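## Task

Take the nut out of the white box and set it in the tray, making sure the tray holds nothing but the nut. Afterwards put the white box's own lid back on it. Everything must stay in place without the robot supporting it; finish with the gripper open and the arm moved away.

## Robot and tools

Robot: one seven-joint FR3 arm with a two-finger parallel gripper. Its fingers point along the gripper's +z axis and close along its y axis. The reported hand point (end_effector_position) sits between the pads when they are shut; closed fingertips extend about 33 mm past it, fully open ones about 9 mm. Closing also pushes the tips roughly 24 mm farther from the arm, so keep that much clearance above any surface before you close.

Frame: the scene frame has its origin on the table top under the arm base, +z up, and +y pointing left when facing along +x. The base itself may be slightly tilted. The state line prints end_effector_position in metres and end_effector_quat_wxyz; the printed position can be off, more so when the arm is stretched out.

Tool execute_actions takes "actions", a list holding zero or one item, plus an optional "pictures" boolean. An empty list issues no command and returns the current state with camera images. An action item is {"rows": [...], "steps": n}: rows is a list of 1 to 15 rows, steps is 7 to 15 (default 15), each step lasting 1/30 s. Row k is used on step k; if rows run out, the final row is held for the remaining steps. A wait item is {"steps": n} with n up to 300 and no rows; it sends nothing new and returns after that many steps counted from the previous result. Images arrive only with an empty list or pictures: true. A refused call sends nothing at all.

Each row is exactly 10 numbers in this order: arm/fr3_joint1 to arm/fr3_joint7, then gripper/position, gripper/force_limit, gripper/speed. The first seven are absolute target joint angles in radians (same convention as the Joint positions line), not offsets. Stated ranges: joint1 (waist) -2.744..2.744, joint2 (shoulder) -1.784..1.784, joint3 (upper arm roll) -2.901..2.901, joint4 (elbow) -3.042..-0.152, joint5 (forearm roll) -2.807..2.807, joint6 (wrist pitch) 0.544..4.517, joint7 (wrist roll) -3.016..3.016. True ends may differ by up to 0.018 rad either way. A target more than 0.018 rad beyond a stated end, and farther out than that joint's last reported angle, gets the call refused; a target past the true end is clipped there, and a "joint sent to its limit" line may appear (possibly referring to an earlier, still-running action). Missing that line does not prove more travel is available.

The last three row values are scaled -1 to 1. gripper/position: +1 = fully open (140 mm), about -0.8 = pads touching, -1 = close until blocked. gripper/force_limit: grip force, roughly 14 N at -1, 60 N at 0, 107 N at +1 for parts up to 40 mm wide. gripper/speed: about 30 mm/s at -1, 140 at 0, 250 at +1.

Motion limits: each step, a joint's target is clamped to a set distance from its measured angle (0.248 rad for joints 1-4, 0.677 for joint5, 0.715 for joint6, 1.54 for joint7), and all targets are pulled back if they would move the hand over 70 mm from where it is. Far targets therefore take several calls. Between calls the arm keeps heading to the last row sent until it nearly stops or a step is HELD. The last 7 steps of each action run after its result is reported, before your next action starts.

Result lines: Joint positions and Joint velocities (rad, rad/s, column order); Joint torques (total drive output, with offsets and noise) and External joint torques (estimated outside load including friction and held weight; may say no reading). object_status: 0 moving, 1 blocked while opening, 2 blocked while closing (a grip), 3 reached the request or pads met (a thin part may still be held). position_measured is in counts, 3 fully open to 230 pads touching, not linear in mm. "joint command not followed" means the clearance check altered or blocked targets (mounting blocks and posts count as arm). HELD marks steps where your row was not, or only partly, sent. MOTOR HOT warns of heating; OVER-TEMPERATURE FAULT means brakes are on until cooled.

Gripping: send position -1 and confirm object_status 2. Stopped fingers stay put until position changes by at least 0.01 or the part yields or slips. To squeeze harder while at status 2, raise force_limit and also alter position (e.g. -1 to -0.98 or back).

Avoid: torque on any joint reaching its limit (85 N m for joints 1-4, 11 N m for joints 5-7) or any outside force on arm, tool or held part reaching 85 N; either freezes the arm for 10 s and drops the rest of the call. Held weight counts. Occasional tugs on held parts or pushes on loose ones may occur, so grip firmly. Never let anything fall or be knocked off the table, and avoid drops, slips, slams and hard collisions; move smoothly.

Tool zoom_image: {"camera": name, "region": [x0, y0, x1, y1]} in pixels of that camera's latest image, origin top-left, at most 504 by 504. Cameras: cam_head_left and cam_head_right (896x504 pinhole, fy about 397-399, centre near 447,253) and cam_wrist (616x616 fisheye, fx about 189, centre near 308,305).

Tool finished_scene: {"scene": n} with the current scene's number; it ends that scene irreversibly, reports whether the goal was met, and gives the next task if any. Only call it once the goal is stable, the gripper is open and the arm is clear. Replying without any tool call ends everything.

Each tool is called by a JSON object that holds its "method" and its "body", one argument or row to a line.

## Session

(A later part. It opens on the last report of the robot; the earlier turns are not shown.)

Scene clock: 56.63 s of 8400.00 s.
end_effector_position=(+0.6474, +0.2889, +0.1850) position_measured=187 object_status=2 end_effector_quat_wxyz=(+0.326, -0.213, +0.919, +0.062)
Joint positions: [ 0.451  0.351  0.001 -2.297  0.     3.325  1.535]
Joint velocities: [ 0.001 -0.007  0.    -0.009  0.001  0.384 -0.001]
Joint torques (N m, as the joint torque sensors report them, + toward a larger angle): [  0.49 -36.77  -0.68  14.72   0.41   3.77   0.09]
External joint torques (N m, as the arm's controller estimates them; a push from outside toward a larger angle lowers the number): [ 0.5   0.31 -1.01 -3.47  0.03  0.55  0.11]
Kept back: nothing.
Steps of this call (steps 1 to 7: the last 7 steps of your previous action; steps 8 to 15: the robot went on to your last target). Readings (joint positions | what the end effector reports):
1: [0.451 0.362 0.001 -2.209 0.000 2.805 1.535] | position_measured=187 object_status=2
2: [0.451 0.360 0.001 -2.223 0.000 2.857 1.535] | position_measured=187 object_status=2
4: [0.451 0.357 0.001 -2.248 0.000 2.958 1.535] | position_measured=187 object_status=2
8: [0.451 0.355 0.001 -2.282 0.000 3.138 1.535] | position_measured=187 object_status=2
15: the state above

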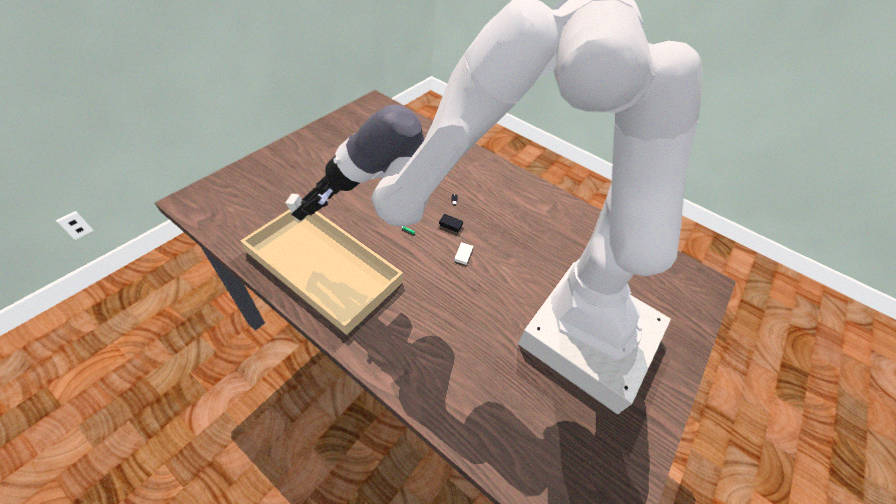

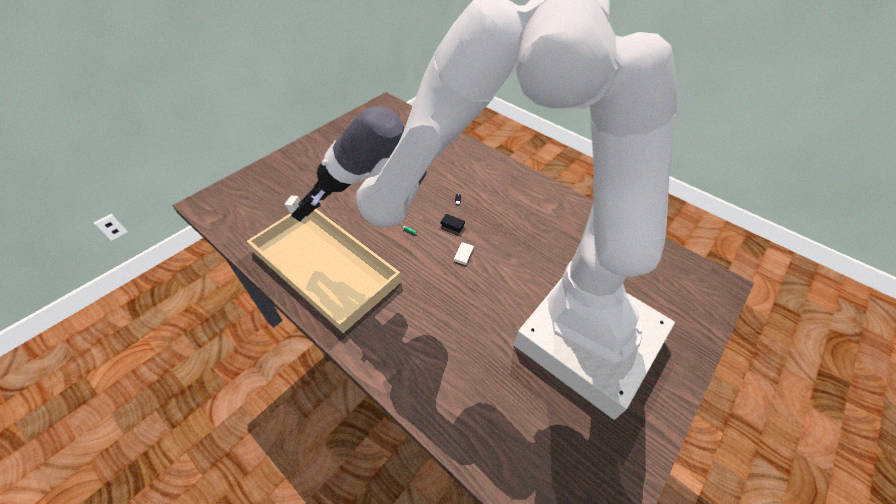

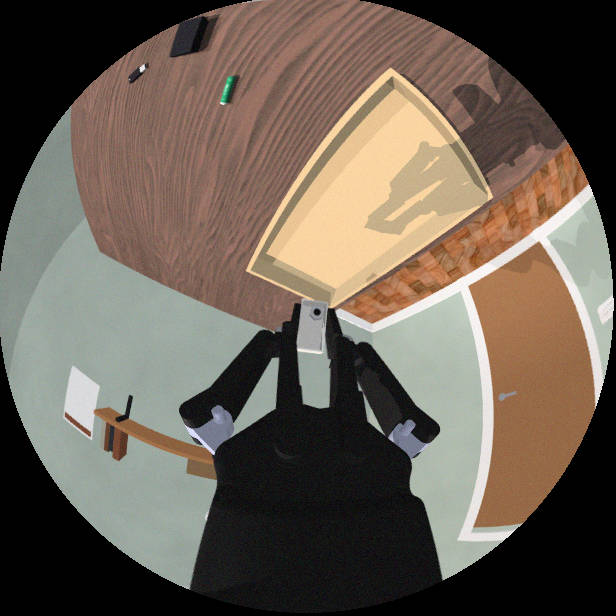

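{"method": "execute_actions", "body": {
  "actions": [
    {"rows":[[0.47,0.39,0,-2.29,0,3.46,1.538,-1,-0.2,-0.3],[0.47,0.43,0,-2.28,0,3.53,1.538,-1,-0.2,-0.3],[0.47,0.47,0,-2.27,0,3.6,1.538,-1,-0.2,-0.3],[0.47,0.51,0,-2.26,0,3.67,1.538,-1,-0.2,-0.3],[0.47,0.55,0,-2.25,0,3.74,1.538,-1,-0.2,-0.3],[0.47,0.59,0,-2.24,0,3.81,1.538,-1,-0.2,-0.3],[0.47,0.63,0,-2.24,0,3.88,1.538,-1,-0.2,-0.3],[0.47,0.67,0,-2.24,0,3.95,1.538,-1,-0.2,-0.3],[0.47,0.71,0,-2.24,0,4.02,1.538,-1,-0.2,-0.3],[0.47,0.74,0,-2.24,0,4.09,1.538,-1,-0.2,-0.3],[0.47,0.77,0,-2.24,0,4.16,1.538,-1,-0.2,-0.3],[0.47,0.79,0,-2.24,0,4.23,1.538,-1,-0.2,-0.3],[0.47,0.8,0,-2.24,0,4.3,1.538,-1,-0.2,-0.3],[0.47,0.8,0,-2.24,0,4.4,1.538,-1,-0.2,-0.3],[0.47,0.8,0,-2.24,0,4.49,1.538,-1,-0.2,-0.3]],"steps":15}
  ]
}}

{"method": "execute_actions", "body": {
  "actions": [
    {"steps":30}
  ],
  "pictures": true
}}

Scene clock: 57.60 s of 8400.00 s.
end_effector_position=(+0.6703, +0.3118, +0.1494) position_measured=187 object_status=2 end_effector_quat_wxyz=(+0.410, -0.213, +0.883, +0.082)
Joint positions: [ 0.468  0.577  0.    -2.246  0.     3.685  1.535]
Joint velocities: [ 0.003  1.189  0.001  0.095 -0.     1.597  0.001]
Joint torques (N m, as the joint torque sensors report them, + toward a larger angle): [  2.27 -42.16   0.47  12.08   0.32   3.86   0.05]
External joint torques (N m, as the arm's controller estimates them; a push from outside toward a larger angle lowers the number): [ 2.82  2.04  0.55 -1.07  0.04  0.8   0.07]
Steps of this call (steps 1 to 21: the robot went on to your last target; steps 22 to 29: the first 8 steps of this action). Readings (joint positions | what the end effector reports):
22: [0.454 0.356 -0.001 -2.296 0.000 3.397 1.535] | position_measured=187 object_status=2
23: [0.457 0.371 -0.001 -2.289 0.000 3.419 1.535] | position_measured=187 object_status=2
25: [0.463 0.424 -0.001 -2.273 0.000 3.488 1.535] | position_measured=187 object_status=2
29: the state above

Scene clock: 58.60 s of 8400.00 s.
end_effector_position=(+0.6636, +0.3090, +0.2425) position_measured=187 object_status=2 end_effector_quat_wxyz=(+0.647, -0.176, +0.730, +0.130)
Joint positions: [ 0.468  0.798  0.    -2.242  0.     4.481  1.535]
Joint velocities: [-0.001  0.001 -0.002 -0.     0.001  0.037 -0.002]
Joint torques (N m, as the joint torque sensors report them, + toward a larger angle): [  1.78 -39.46  -0.08  10.71   0.33   3.06  -0.05]
External joint torques (N m, as the arm's controller estimates them; a push from outside toward a larger angle lowers the number): [ 2.02  1.33 -0.56  0.    0.22  0.35 -0.02]
Kept back: nothing.
Steps of this call (steps 1 to 7: the last 7 steps of your previous action; steps 8 to 30: the robot went on to your last target). Readings (joint positions | what the end effector reports):
1: [0.468 0.617 0.000 -2.243 0.000 3.742 1.535] | position_measured=187 object_status=2
2: [0.468 0.656 0.000 -2.243 0.000 3.801 1.535] | position_measured=187 object_status=2
4: [0.468 0.728 0.000 -2.243 0.000 3.924 1.535] | position_measured=187 object_status=2
8: [0.468 0.791 0.000 -2.247 0.000 4.115 1.535] | position_measured=187 object_status=2
30: the state above

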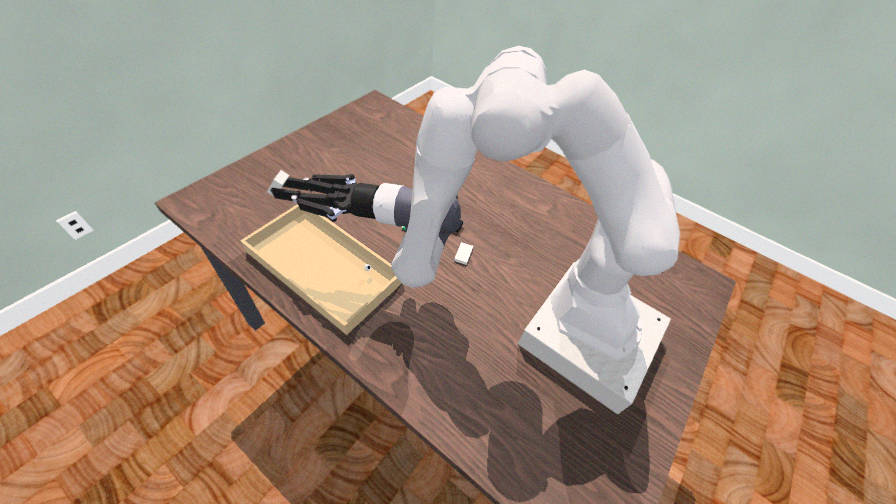

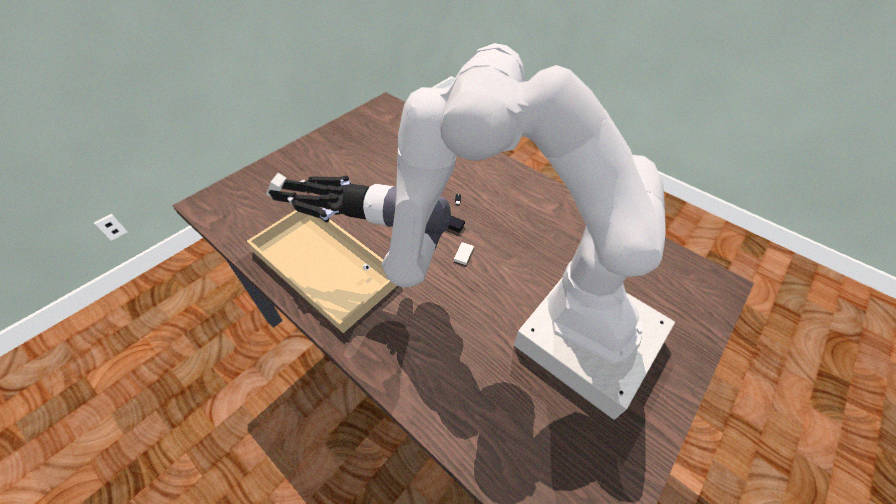

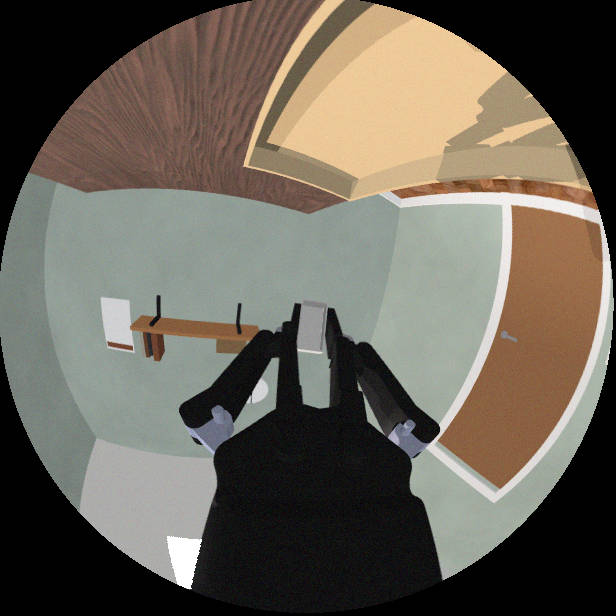

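{"method": "execute_actions", "body": {
  "actions": [
    {"rows":[[0.47,0.35,0,-2.2,0,3.39,1.538,-1,-0.2,-0.3]],"steps":15}
  ]
}}

{"method": "execute_actions", "body": {
  "actions": [
    {"rows":[[0.45,0.37,0,-2.15,0,3.0,1.538,-1,-0.2,-0.3],[0.45,0.37,0,-2.15,0,3.0,1.538,-1,-0.2,-0.3],[0.45,0.37,0,-2.15,0,3.0,1.538,-1,-0.2,-0.3],[0.45,0.37,0,-2.15,0,3.0,1.538,-1,-0.2,-0.3],[0.45,0.37,0,-2.15,0,3.0,1.538,-1,-0.2,-0.3],[0.4,0.4,0,-2.0,0,1.75,1.538,-1,-0.2,-0.3]],"steps":15}
  ]
}}

{"method": "execute_actions", "body": {
  "actions": [
    {"rows":[[0.255,0.4,0,-1.9,0,1.75,1.538,-1,-0.2,-0.3]],"steps":15}
  ]
}}

{"method": "execute_actions", "body": {
  "actions": [
    {"steps":15}
  ]
}}

{"method": "execute_actions", "body": {
  "actions": [
    {"rows":[[0.255,0.45,0,-1.86,0,1.745,1.538,-1,-0.2,-0.3],[0.255,0.5,0,-1.83,0,1.74,1.538,-1,-0.2,-0.3],[0.255,0.55,0,-1.79,0,1.735,1.538,-1,-0.2,-0.3],[0.255,0.6,0,-1.76,0,1.73,1.538,-1,-0.2,-0.3],[0.255,0.64,0,-1.73,0,1.73,1.538,-1,-0.2,-0.3],[0.255,0.68,0,-1.7,0,1.725,1.538,-1,-0.2,-0.3],[0.255,0.71,0,-1.68,0,1.72,1.538,-1,-0.2,-0.3],[0.255,0.74,0,-1.66,0,1.72,1.538,-1,-0.2,-0.3],[0.255,0.76,0,-1.65,0,1.72,1.538,-1,-0.2,-0.3],[0.255,0.775,0,-1.64,0,1.72,1.538,-1,-0.2,-0.3],[0.255,0.785,0,-1.632,0,1.72,1.538,-1,-0.2,-0.3],[0.255,0.793,0,-1.625,0,1.72,1.538,-1,-0.2,-0.3]],"steps":15}
  ]
}}

{"method": "execute_actions", "body": {
  "actions": [
    {"steps":15}
  ],
  "pictures": true
}}

Scene clock: 59.80 s of 8400.00 s.
end_effector_position=(+0.7223, +0.3367, +0.3403) position_measured=187 object_status=2 end_effector_quat_wxyz=(+0.524, -0.198, +0.822, +0.105)
Joint positions: [ 0.468  0.371  0.    -2.188  0.     3.686  1.535]
Joint velocities: [-0.    -0.773 -0.     0.153 -0.    -1.459 -0.   ]
Joint torques (N m, as the joint torque sensors report them, + toward a larger angle): [  1.46 -10.01   0.03   4.56   0.58  -0.33   0.05]
External joint torques (N m, as the arm's controller estimates them; a push from outside toward a larger angle lowers the number): [ 1.75 -2.16  0.03  2.02  0.26 -0.78  0.06]
Steps of this call (steps 1 to 15: the robot went on to your last target; steps 16 to 28: nothing new was sent; steps 29 to 36: the first 8 steps of this action). Readings (joint positions | what the end effector reports):
29: [0.468 0.781 0.000 -2.242 0.000 4.401 1.535] | position_measured=187 object_status=2
30: [0.468 0.734 0.000 -2.239 0.000 4.270 1.535] | position_measured=187 object_status=2
32: [0.468 0.595 0.000 -2.222 0.000 4.017 1.535] | position_measured=187 object_status=2
36: the state above

Scene clock: 60.30 s of 8400.00 s.
end_effector_position=(+0.6865, +0.3023, +0.2114) position_measured=187 object_status=2 end_effector_quat_wxyz=(+0.304, -0.212, +0.927, +0.057)
Joint positions: [ 0.444  0.377  0.003 -2.113 -0.     3.119  1.535]
Joint velocities: [-0.171  0.089 -0.008  0.481 -0.    -1.508 -0.   ]
Joint torques (N m, as the joint torque sensors report them, + toward a larger angle): [ -0.65 -40.75  -0.6   18.58   0.59   3.31  -0.03]
External joint torques (N m, as the arm's controller estimates them; a push from outside toward a larger angle lowers the number): [-1.39  0.82 -1.26 -0.3   0.11 -0.29 -0.01]
Steps of this call (steps 1 to 7: the last 7 steps of your previous action; steps 8 to 15: the first 8 steps of this action). Readings (joint positions | what the end effector reports):
8: [0.467 0.350 0.000 -2.192 0.000 3.445 1.535] | position_measured=187 object_status=2
9: [0.466 0.353 0.001 -2.185 0.000 3.405 1.535] | position_measured=187 object_status=2
11: [0.462 0.358 0.001 -2.174 0.000 3.325 1.535] | position_measured=187 object_status=2
15: the state above

Scene clock: 60.80 s of 8400.00 s.
end_effector_position=(+0.6170, +0.1874, +0.1481) position_measured=187 object_status=2 end_effector_quat_wxyz=(+0.046, -0.164, +0.985, +0.005)
Joint positions: [ 0.325  0.393  0.003 -1.96  -0.     2.445  1.535]
Joint velocities: [-0.258  0.    -0.041  0.188  0.001 -1.211 -0.001]
Joint torques (N m, as the joint torque sensors report them, + toward a larger angle): [  2.07 -40.27   2.23  20.33   0.85   2.31  -0.04]
External joint torques (N m, as the arm's controller estimates them; a push from outside toward a larger angle lowers the number): [-0.99  0.91 -0.73 -0.22  0.33 -0.4  -0.04]
Steps of this call (steps 1 to 7: the last 7 steps of your previous action; steps 8 to 15: the first 8 steps of this action). Readings (joint positions | what the end effector reports):
8: [0.411 0.389 0.006 -2.036 -0.000 2.756 1.535] | position_measured=187 object_status=2
9: [0.398 0.392 0.008 -2.021 -0.000 2.709 1.535] | position_measured=187 object_status=2
11: [0.370 0.393 0.008 -1.995 -0.000 2.618 1.535] | position_measured=187 object_status=2
15: the state above

Scene clock: 61.30 s of 8400.00 s.
end_effector_position=(+0.4731, +0.1086, +0.1471) position_measured=187 object_status=2 end_effector_quat_wxyz=(-0.213, -0.127, +0.968, -0.022)
Joint positions: [ 0.258  0.398 -0.    -1.904 -0.     1.869  1.535]
Joint velocities: [-0.031  0.012 -0.001  0.019 -0.001 -0.714  0.   ]
Joint torques (N m, as the joint torque sensors report them, + toward a larger angle): [ -0.45 -40.73  -0.06  21.92   0.81   0.93   0.  ]
External joint torques (N m, as the arm's controller estimates them; a push from outside toward a larger angle lowers the number): [-1.29  0.99 -1.14  0.48  0.16 -0.55 -0.01]
Kept back: nothing.
Steps of this call (steps 1 to 7: the last 7 steps of your previous action; steps 8 to 15: the robot went on to your last target). Readings (joint positions | what the end effector reports):
1: [0.316 0.394 0.002 -1.953 -0.000 2.404 1.535] | position_measured=187 object_status=2
2: [0.309 0.394 0.001 -1.948 -0.000 2.362 1.535] | position_measured=187 object_status=2
4: [0.296 0.394 0.001 -1.937 -0.000 2.280 1.535] | position_measured=187 object_status=2
8: [0.277 0.395 0.000 -1.920 -0.000 2.120 1.535] | position_measured=187 object_status=2
15: the state above

Scene clock: 61.57 s of 8400.00 s.
end_effector_position=(+0.4628, +0.1055, +0.0790) position_measured=187 object_status=2 end_effector_quat_wxyz=(-0.299, -0.123, +0.946, -0.030)
Joint positions: [ 0.257  0.659 -0.    -1.712 -0.     1.76   1.535]
Joint velocities: [ 0.     1.135  0.001  0.627 -0.001 -0.194 -0.001]
Joint torques (N m, as the joint torque sensors report them, + toward a larger angle): [ -1.07 -53.34   0.02  18.6    0.8   -0.48   0.04]
External joint torques (N m, as the arm's controller estimates them; a push from outside toward a larger angle lowers the number): [-1.06  1.6  -0.58 -0.3   0.25 -0.34  0.02]
Steps of this call (steps 1 to 8: the first 8 steps of this action). Readings (joint positions | what the end effector reports):
1: [0.258 0.406 -0.000 -1.894 -0.000 1.846 1.535] | position_measured=187 object_status=2
2: [0.257 0.425 -0.000 -1.873 -0.000 1.827 1.535] | position_measured=187 object_status=2
4: [0.257 0.492 -0.000 -1.816 -0.000 1.798 1.535] | position_measured=187 object_status=2
8: the state above

Scene clock: 62.07 s of 8400.00 s.
end_effector_position=(+0.4509, +0.1027, +0.0382) position_measured=187 object_status=2 end_effector_quat_wxyz=(-0.338, -0.121, +0.933, -0.034)
Joint positions: [ 0.257  0.791 -0.    -1.627 -0.     1.724  1.535]
Joint velocities: [-0.001  0.005 -0.001  0.002 -0.001 -0.008 -0.   ]
Joint torques (N m, as the joint torque sensors report them, + toward a larger angle): [ -0.27 -47.17  -0.08  18.27   0.69   0.01   0.18]
External joint torques (N m, as the arm's controller estimates them; a push from outside toward a larger angle lowers the number): [-0.08  1.41 -0.61 -0.39  0.16 -0.29  0.16]
Kept back: nothing.
Steps of this call (steps 1 to 7: the last 7 steps of your previous action; steps 8 to 15: the robot went on to your last target). Readings (joint positions | what the end effector reports):
1: [0.257 0.694 -0.000 -1.694 -0.000 1.753 1.535] | position_measured=187 object_status=2
2: [0.257 0.724 -0.000 -1.679 -0.000 1.748 1.535] | position_measured=187 object_status=2
4: [0.257 0.767 -0.000 -1.656 -0.000 1.739 1.535] | position_measured=187 object_status=2
8: [0.257 0.789 -0.000 -1.633 -0.000 1.727 1.535] | position_measured=187 object_status=2
15: the state above

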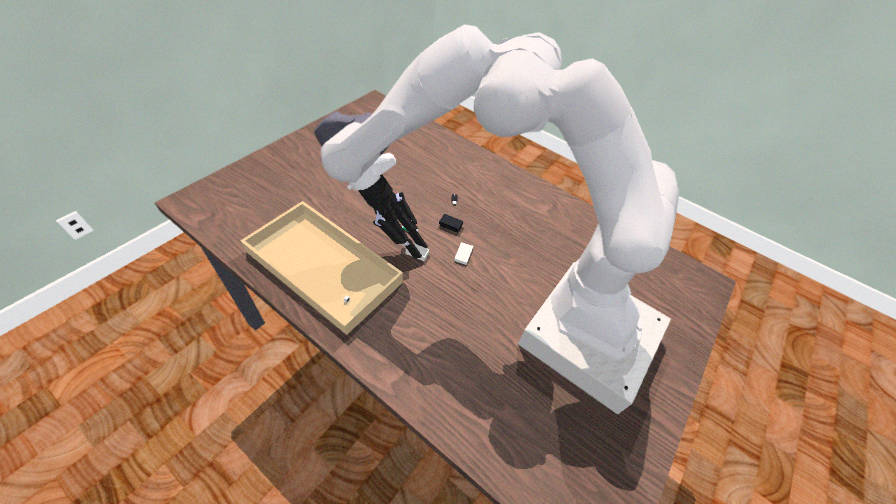

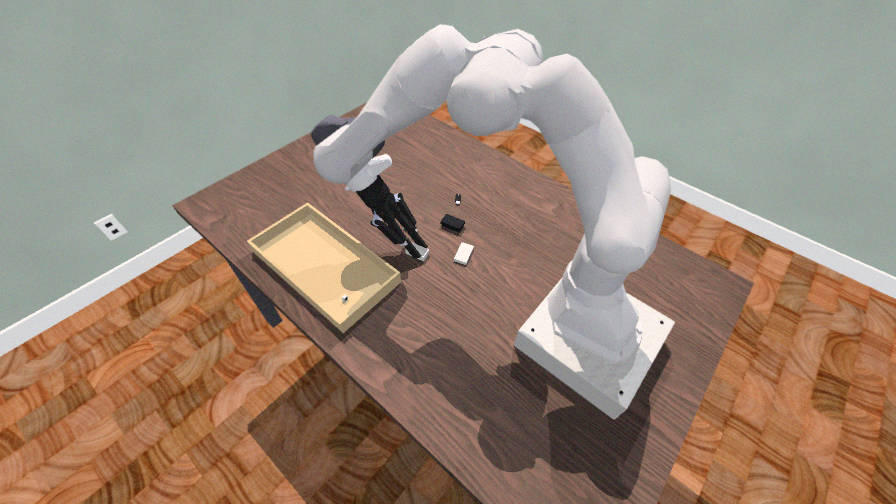

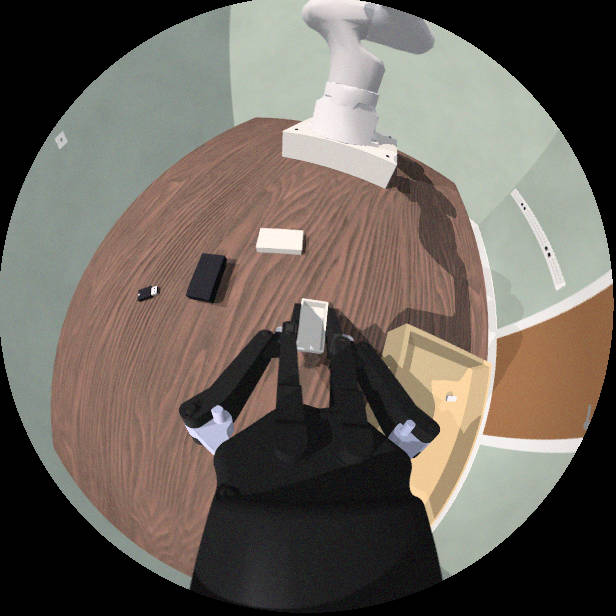

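{"method": "execute_actions", "body": {
  "actions": [
    {"rows":[[0.255,0.795,0,-1.626,0,1.72,1.538,-0.1,-0.2,0],[0.255,0.795,0,-1.626,0,1.72,1.538,-0.1,-0.2,0],[0.255,0.795,0,-1.626,0,1.72,1.538,-0.1,-0.2,0],[0.255,0.795,0,-1.626,0,1.72,1.538,-0.1,-0.2,0],[0.255,0.795,0,-1.626,0,1.72,1.538,-0.1,-0.2,0],[0.255,0.795,0,-1.626,0,1.72,1.538,-0.1,-0.2,0],[0.255,0.795,0,-1.626,0,1.72,1.538,-0.1,-0.2,0],[0.255,0.74,0,-1.64,0,1.68,1.538,-0.1,-0.2,0],[0.255,0.686,0,-1.646,0,1.65,1.538,-0.1,-0.2,0]],"steps":15}
  ]
}}

{"method": "execute_actions", "body": {
  "actions": [
    {"rows":[[0.255,0.6,0,-1.7,0,1.7,1.538,-0.1,-0.2,0],[0.255,0.5,0,-1.85,0,1.9,1.538,-0.1,-0.2,0],[0.255,0.35,0,-2.1,0,2.2,1.538,-0.1,-0.2,0],[0.255,0.2,0,-2.3,0,2.5,1.538,-0.1,-0.2,0],[0.255,0.05,0,-2.5,0,2.6,1.538,-0.1,-0.2,0],[0.255,0.0,0,-2.6,0,2.6,1.538,-0.1,-0.2,0]],"steps":15}
  ]
}}

{"method": "execute_actions", "body": {
  "actions": [
    {"steps":30}
  ],
  "pictures": true
}}

Scene clock: 63.13 s of 8400.00 s.
end_effector_position=(+0.4476, +0.1019, +0.0397) position_measured=141 object_status=0 end_effector_quat_wxyz=(-0.342, -0.121, +0.931, -0.034)
Joint positions: [ 0.257  0.788 -0.    -1.632 -0.     1.717  1.535]
Joint velocities: [ 0.001 -0.3    0.001 -0.228  0.    -0.25  -0.   ]
Joint torques (N m, as the joint torque sensors report them, + toward a larger angle): [ -0.25 -62.6    0.36  24.59   0.77   1.03   0.11]
External joint torques (N m, as the arm's controller estimates them; a push from outside toward a larger angle lowers the number): [-0.29  0.36 -0.52 -2.11  0.15 -0.23  0.08]
Steps of this call (steps 1 to 15: the robot went on to your last target; steps 16 to 24: nothing new was sent; steps 25 to 32: the first 8 steps of this action). Readings (joint positions | what the end effector reports):
25: [0.257 0.792 -0.000 -1.627 -0.000 1.723 1.535] | position_measured=187 object_status=0
26: [0.257 0.792 -0.000 -1.627 -0.000 1.723 1.535] | position_measured=187 object_status=0
28: [0.257 0.793 -0.000 -1.627 -0.000 1.722 1.535] | position_measured=166 object_status=0
32: the state above

Scene clock: 63.63 s of 8400.00 s.
end_effector_position=(+0.5012, +0.1143, +0.1250) position_measured=141 object_status=3 end_effector_quat_wxyz=(-0.167, -0.127, +0.978, -0.017)
Joint positions: [ 0.257  0.42  -0.    -1.924 -0.     2.007  1.535]
Joint velocities: [-0.001 -1.    -0.    -0.985 -0.     1.4    0.001]
Joint torques (N m, as the joint torque sensors report them, + toward a larger angle): [ -0.07 -38.88  -0.15  20.38   0.72   2.66  -0.13]
External joint torques (N m, as the arm's controller estimates them; a push from outside toward a larger angle lowers the number): [ 0.   -0.08 -0.5  -3.15  0.17  0.75 -0.14]
Steps of this call (steps 1 to 7: the last 7 steps of your previous action; steps 8 to 15: the first 8 steps of this action). Readings (joint positions | what the end effector reports):
8: [0.257 0.669 -0.000 -1.657 -0.000 1.674 1.535] | position_measured=141 object_status=3
9: [0.257 0.630 -0.000 -1.710 -0.000 1.709 1.535] | position_measured=141 object_status=3
11: [0.257 0.547 -0.000 -1.803 -0.000 1.808 1.535] | position_measured=141 object_status=3
15: the state above

Scene clock: 64.63 s of 8400.00 s.
end_effector_position=(+0.4274, +0.0975, +0.1196) position_measured=141 object_status=3 end_effector_quat_wxyz=(-0.002, -0.129, +0.992, -0.002)
Joint positions: [ 0.257  0.001 -0.    -2.598 -0.     2.595  1.535]
Joint velocities: [-0.     0.001 -0.002 -0.     0.     0.015  0.   ]
Joint torques (N m, as the joint torque sensors report them, + toward a larger angle): [ -0.61 -27.06  -1.01  16.13   0.55   2.9    0.06]
External joint torques (N m, as the arm's controller estimates them; a push from outside toward a larger angle lowers the number): [-0.46 -0.92 -0.86 -2.23  0.12  0.5   0.06]
Kept back: nothing.
Steps of this call (steps 1 to 7: the last 7 steps of your previous action; steps 8 to 30: the robot went on to your last target). Readings (joint positions | what the end effector reports):
1: [0.257 0.384 -0.000 -1.961 -0.000 2.057 1.535] | position_measured=141 object_status=3
2: [0.257 0.345 -0.000 -2.001 -0.000 2.109 1.535] | position_measured=141 object_status=3
4: [0.257 0.249 -0.000 -2.100 -0.000 2.216 1.535] | position_measured=141 object_status=3
8: [0.257 0.031 -0.000 -2.369 -0.000 2.425 1.535] | position_measured=141 object_status=3
30: the state above

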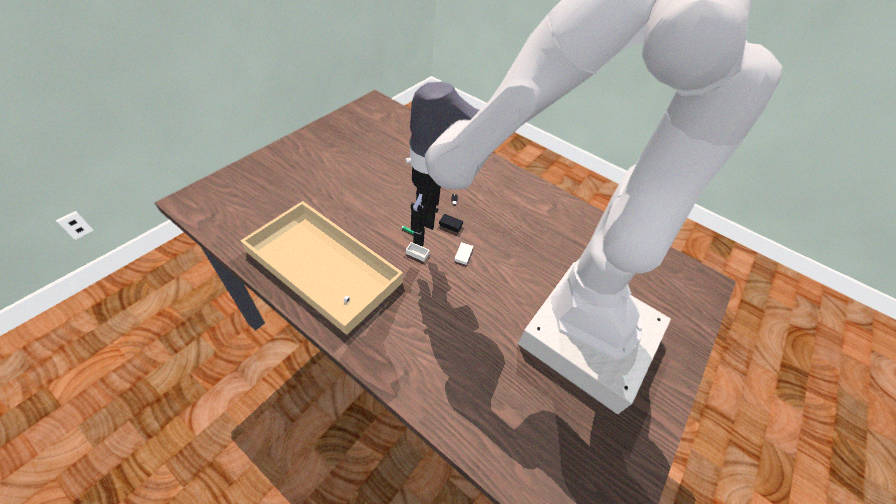

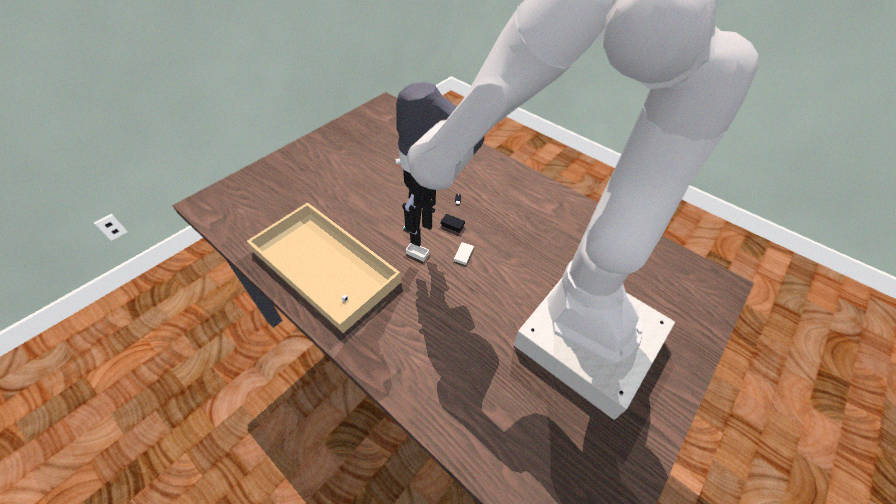

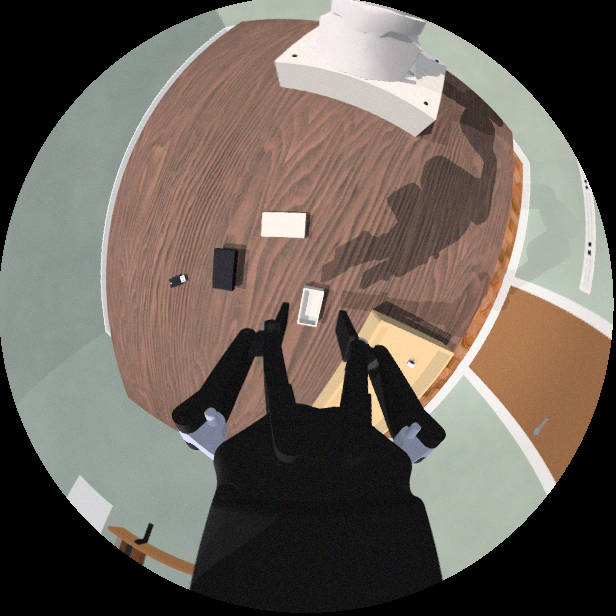

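{"method": "execute_actions", "body": {
  "actions": [
    {"rows":[[0.255,0.05,0,-2.57,0,2.62,-0.033,0.3,-0.5,0]],"steps":15}
  ]
}}

{"method": "execute_actions", "body": {
  "actions": [
    {"steps":35}
  ]
}}

{"method": "execute_actions", "body": {
  "actions": [
    {"rows":[[0.255,0.1,0,-2.569,0,2.67,-0.033,0.3,-0.5,0],[0.255,0.15,0,-2.568,0,2.72,-0.033,0.3,-0.5,0],[0.255,0.2,0,-2.567,0,2.768,-0.033,0.3,-0.5,0],[0.255,0.234,0,-2.566,0,2.801,-0.033,0.3,-0.5,0]],"steps":15}
  ]
}}

{"method": "execute_actions", "body": {
  "actions": [
    {"steps":10}
  ],
  "pictures": true
}}

Scene clock: 65.80 s of 8400.00 s.
end_effector_position=(+0.4340, +0.0990, +0.1092) position_measured=92 object_status=0 end_effector_quat_wxyz=(-0.004, -0.547, +0.837, -0.000)
Joint positions: [ 0.257  0.048 -0.    -2.574 -0.     2.613  0.638]
Joint velocities: [ 0.     0.014 -0.     0.017  0.001  0.026 -2.211]
Joint torques (N m, as the joint torque sensors report them, + toward a larger angle): [ -0.75 -27.15  -0.63  18.14   0.46   3.01  -0.7 ]
External joint torques (N m, as the arm's controller estimates them; a push from outside toward a larger angle lowers the number): [-0.7   0.86 -0.62 -0.11  0.06  0.53 -0.73]
Steps of this call (steps 1 to 15: the robot went on to your last target; steps 16 to 27: nothing new was sent; steps 28 to 35: the first 8 steps of this action). Readings (joint positions | what the end effector reports):
28: [0.257 0.009 -0.000 -2.592 -0.000 2.600 1.408] | position_measured=141 object_status=0
29: [0.257 0.021 -0.000 -2.584 -0.000 2.604 1.259] | position_measured=136 object_status=0
31: [0.257 0.038 -0.000 -2.577 -0.000 2.608 1.005] | position_measured=121 object_status=0
35: the state above

Scene clock: 66.97 s of 8400.00 s.
end_effector_position=(+0.4363, +0.0995, +0.1099) position_measured=91 object_status=3 end_effector_quat_wxyz=(+0.002, +0.786, -0.618, +0.001)
Joint positions: [ 0.257  0.048 -0.    -2.572 -0.     2.618 -0.015]
Joint velocities: [ 0.002  0.    -0.    -0.    -0.    -0.    -0.046]
Joint torques (N m, as the joint torque sensors report them, + toward a larger angle): [ -0.06 -26.36  -0.73  18.53   0.6    2.97  -0.41]
External joint torques (N m, as the arm's controller estimates them; a push from outside toward a larger angle lowers the number): [ 0.04  1.13 -0.68  0.42  0.19  0.48 -0.41]
Kept back: nothing.
Steps of this call (steps 1 to 7: the last 7 steps of your previous action; steps 8 to 35: the robot went on to your last target). Readings (joint positions | what the end effector reports):
1: [0.257 0.048 -0.000 -2.573 -0.000 2.614 0.569] | position_measured=91 object_status=0
2: [0.257 0.048 -0.000 -2.573 -0.000 2.614 0.507] | position_measured=91 object_status=0
4: [0.257 0.048 -0.000 -2.572 -0.000 2.616 0.401] | position_measured=91 object_status=0
8: [0.257 0.048 -0.000 -2.572 -0.000 2.617 0.248] | position_measured=91 object_status=3
35: the state above

Scene clock: 67.23 s of 8400.00 s.
end_effector_position=(+0.4216, +0.0960, +0.0433) position_measured=91 object_status=3 end_effector_quat_wxyz=(+0.019, +0.789, -0.614, -0.013)
Joint positions: [ 0.257  0.225 -0.    -2.569 -0.     2.748 -0.024]
Joint velocities: [ 0.     0.06   0.006  0.055 -0.001  0.409 -0.032]
Joint torques (N m, as the joint torque sensors report them, + toward a larger angle): [ -0.54 -27.77  -0.34  13.53   0.42   0.4   -0.18]
External joint torques (N m, as the arm's controller estimates them; a push from outside toward a larger angle lowers the number): [ -0.72  14.56  -0.43 -10.82   0.12  -3.21  -0.3 ]
Steps of this call (steps 1 to 8: the first 8 steps of this action). Readings (joint positions | what the end effector reports):
1: [0.257 0.055 -0.000 -2.570 -0.000 2.625 -0.017] | position_measured=91 object_status=3
2: [0.257 0.074 -0.000 -2.566 -0.000 2.642 -0.018] | position_measured=91 object_status=3
4: [0.257 0.142 -0.000 -2.562 -0.000 2.689 -0.020] | position_measured=91 object_status=3
8: the state above

Scene clock: 67.57 s of 8400.00 s.
end_effector_position=(+0.4343, +0.0989, +0.0444) position_measured=91 object_status=3 end_effector_quat_wxyz=(+0.003, +0.790, -0.613, -0.001)
Joint positions: [ 0.257  0.232  0.    -2.567 -0.     2.792 -0.028]
Joint velocities: [-0.001  0.002 -0.001 -0.    -0.001  0.041 -0.005]
Joint torques (N m, as the joint torque sensors report them, + toward a larger angle): [ -0.24 -29.72  -0.75  14.22   0.4    3.02  -0.24]
External joint torques (N m, as the arm's controller estimates them; a push from outside toward a larger angle lowers the number): [-0.06  0.84 -0.79 -0.9   0.12  0.56 -0.24]
Kept back: nothing.
Steps of this call (steps 1 to 7: the last 7 steps of your previous action; steps 8 to 10: the robot went on to your last target). Readings (joint positions | what the end effector reports):
1: [0.257 0.226 0.000 -2.567 -0.000 2.758 -0.025] | position_measured=91 object_status=3
2: [0.257 0.227 0.000 -2.567 -0.000 2.766 -0.025] | position_measured=91 object_status=3
4: [0.257 0.230 0.000 -2.567 -0.000 2.777 -0.026] | position_measured=91 object_status=3
8: [0.257 0.232 0.000 -2.567 -0.000 2.789 -0.027] | position_measured=91 object_status=3
10: the state above

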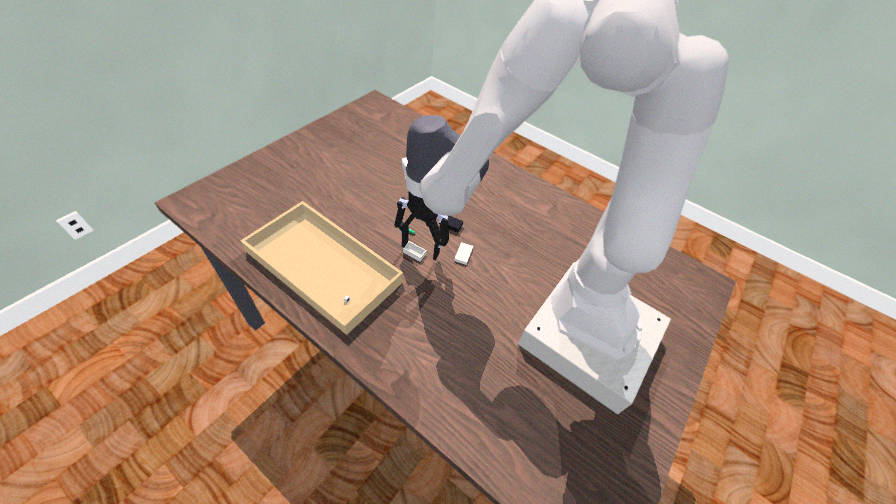

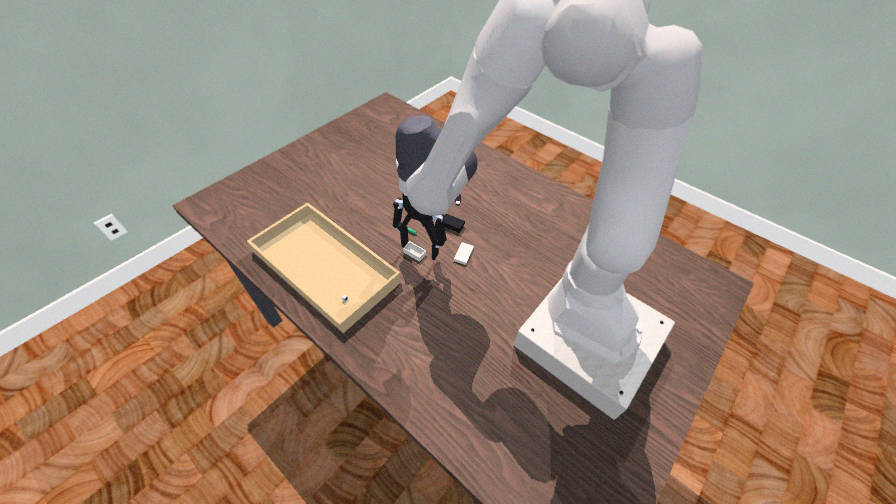

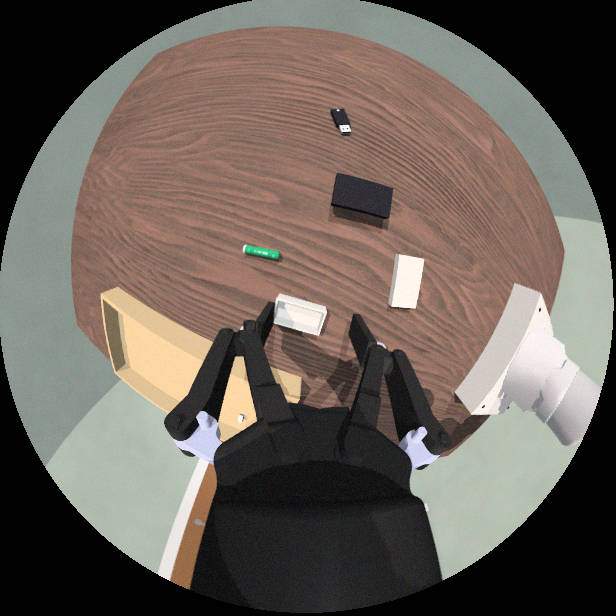

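{"method": "execute_actions", "body": {
  "actions": [
    {"rows":[[0.255,0.232,0,-2.567,0,2.799,-0.033,-1,-0.7,-0.3]],"steps":15}
  ]
}}

{"method": "execute_actions", "body": {
  "actions": [
    {"steps":20}
  ],
  "pictures": true
}}

{"method": "zoom_image", "body": {
  "camera": "cam_wrist",
  "region": [250, 265, 380, 365]
}}

Scene clock: 68.10 s of 8400.00 s.
end_effector_position=(+0.4379, +0.0997, +0.0460) position_measured=130 object_status=0 end_effector_quat_wxyz=(-0.001, +0.791, -0.612, +0.003)
Joint positions: [ 0.257  0.231  0.    -2.566 -0.     2.8   -0.029]
Joint velocities: [-0.    -0.023  0.001  0.012  0.001  0.024  0.001]
Joint torques (N m, as the joint torque sensors report them, + toward a larger angle): [  0.35 -27.88  -0.88  13.46   0.39   2.03  -0.23]
External joint torques (N m, as the arm's controller estimates them; a push from outside toward a larger angle lowers the number): [ 0.36  2.93 -1.09 -1.86  0.11 -0.56 -0.23]
Steps of this call (steps 1 to 8: the robot went on to your last target; steps 9 to 16: the first 8 steps of this action). Readings (joint positions | what the end effector reports):
9: [0.257 0.232 0.000 -2.567 -0.000 2.797 -0.029] | position_measured=91 object_status=0
10: [0.257 0.232 0.000 -2.567 -0.000 2.797 -0.029] | position_measured=95 object_status=0
12: [0.257 0.232 0.000 -2.567 -0.000 2.797 -0.029] | position_measured=107 object_status=0
16: the state above

Scene clock: 68.77 s of 8400.00 s.
end_effector_position=(+0.4389, +0.1000, +0.0465) position_measured=219 object_status=0 end_effector_quat_wxyz=(-0.002, +0.791, -0.612, +0.003)
Joint positions: [ 0.257  0.23   0.    -2.565 -0.     2.801 -0.03 ]
Joint velocities: [-0.001  0.    -0.001  0.001  0.001  0.     0.002]
Joint torques (N m, as the joint torque sensors report them, + toward a larger angle): [  0.14 -29.99  -0.29  13.22   0.41   2.24  -0.29]
External joint torques (N m, as the arm's controller estimates them; a push from outside toward a larger angle lowers the number): [ 0.29  0.65 -0.36 -2.05  0.13 -0.28 -0.29]
Kept back: nothing.
Steps of this call (steps 1 to 7: the last 7 steps of your previous action; steps 8 to 15: the robot went on to your last target; steps 16 to 20: nothing new was sent). Readings (joint positions | what the end effector reports):
1: [0.257 0.230 0.000 -2.566 -0.000 2.801 -0.029] | position_measured=136 object_status=0
2: [0.257 0.229 0.000 -2.565 -0.000 2.801 -0.029] | position_measured=141 object_status=0
4: [0.257 0.229 0.000 -2.565 -0.000 2.802 -0.029] | position_measured=153 object_status=0
8: [0.257 0.230 0.000 -2.565 -0.000 2.801 -0.030] | position_measured=176 object_status=0
20: the state above
The arm was judged still, so your last target was given up. Only a new action makes it travel on or press farther. Fingers that are still opening or closing keep moving.

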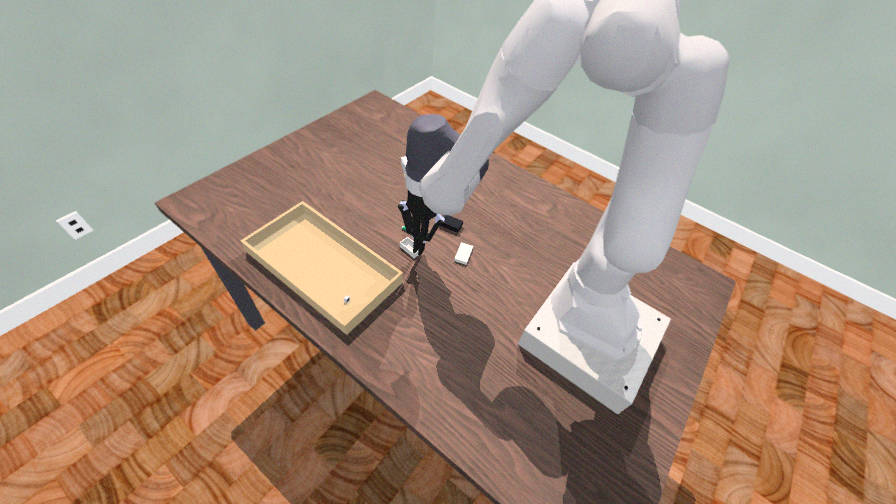

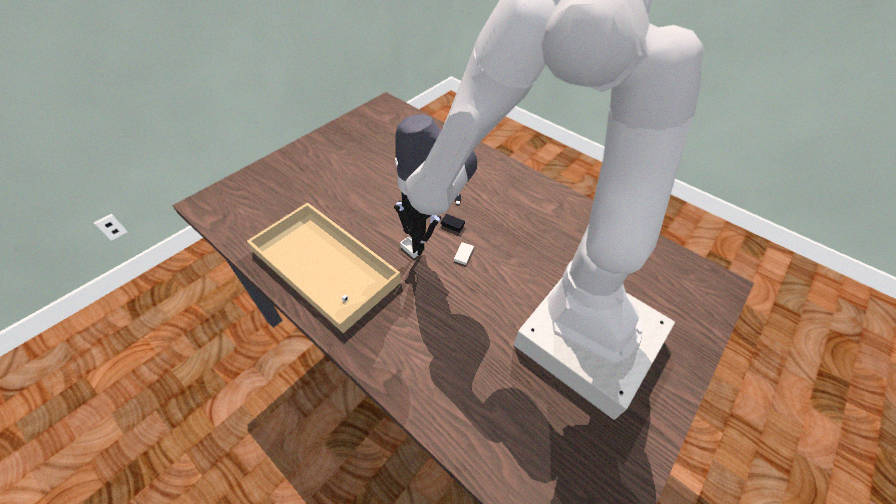

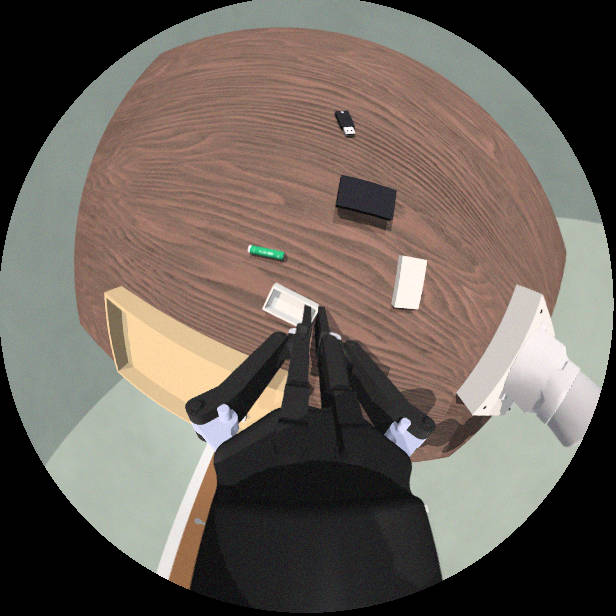

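Region (250, 265, 380, 365) of cam_wrist's 616x616 image, scaled by 3.877, with more detail than that image has; it fills the top 388 rows of this view, and the rest is white.

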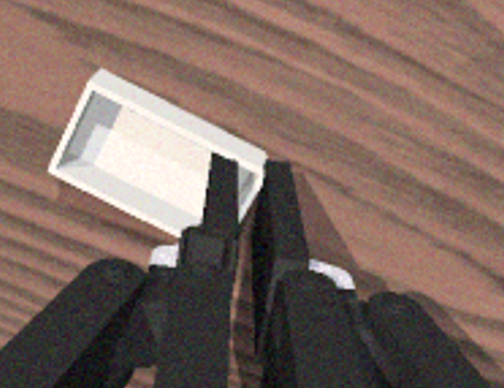

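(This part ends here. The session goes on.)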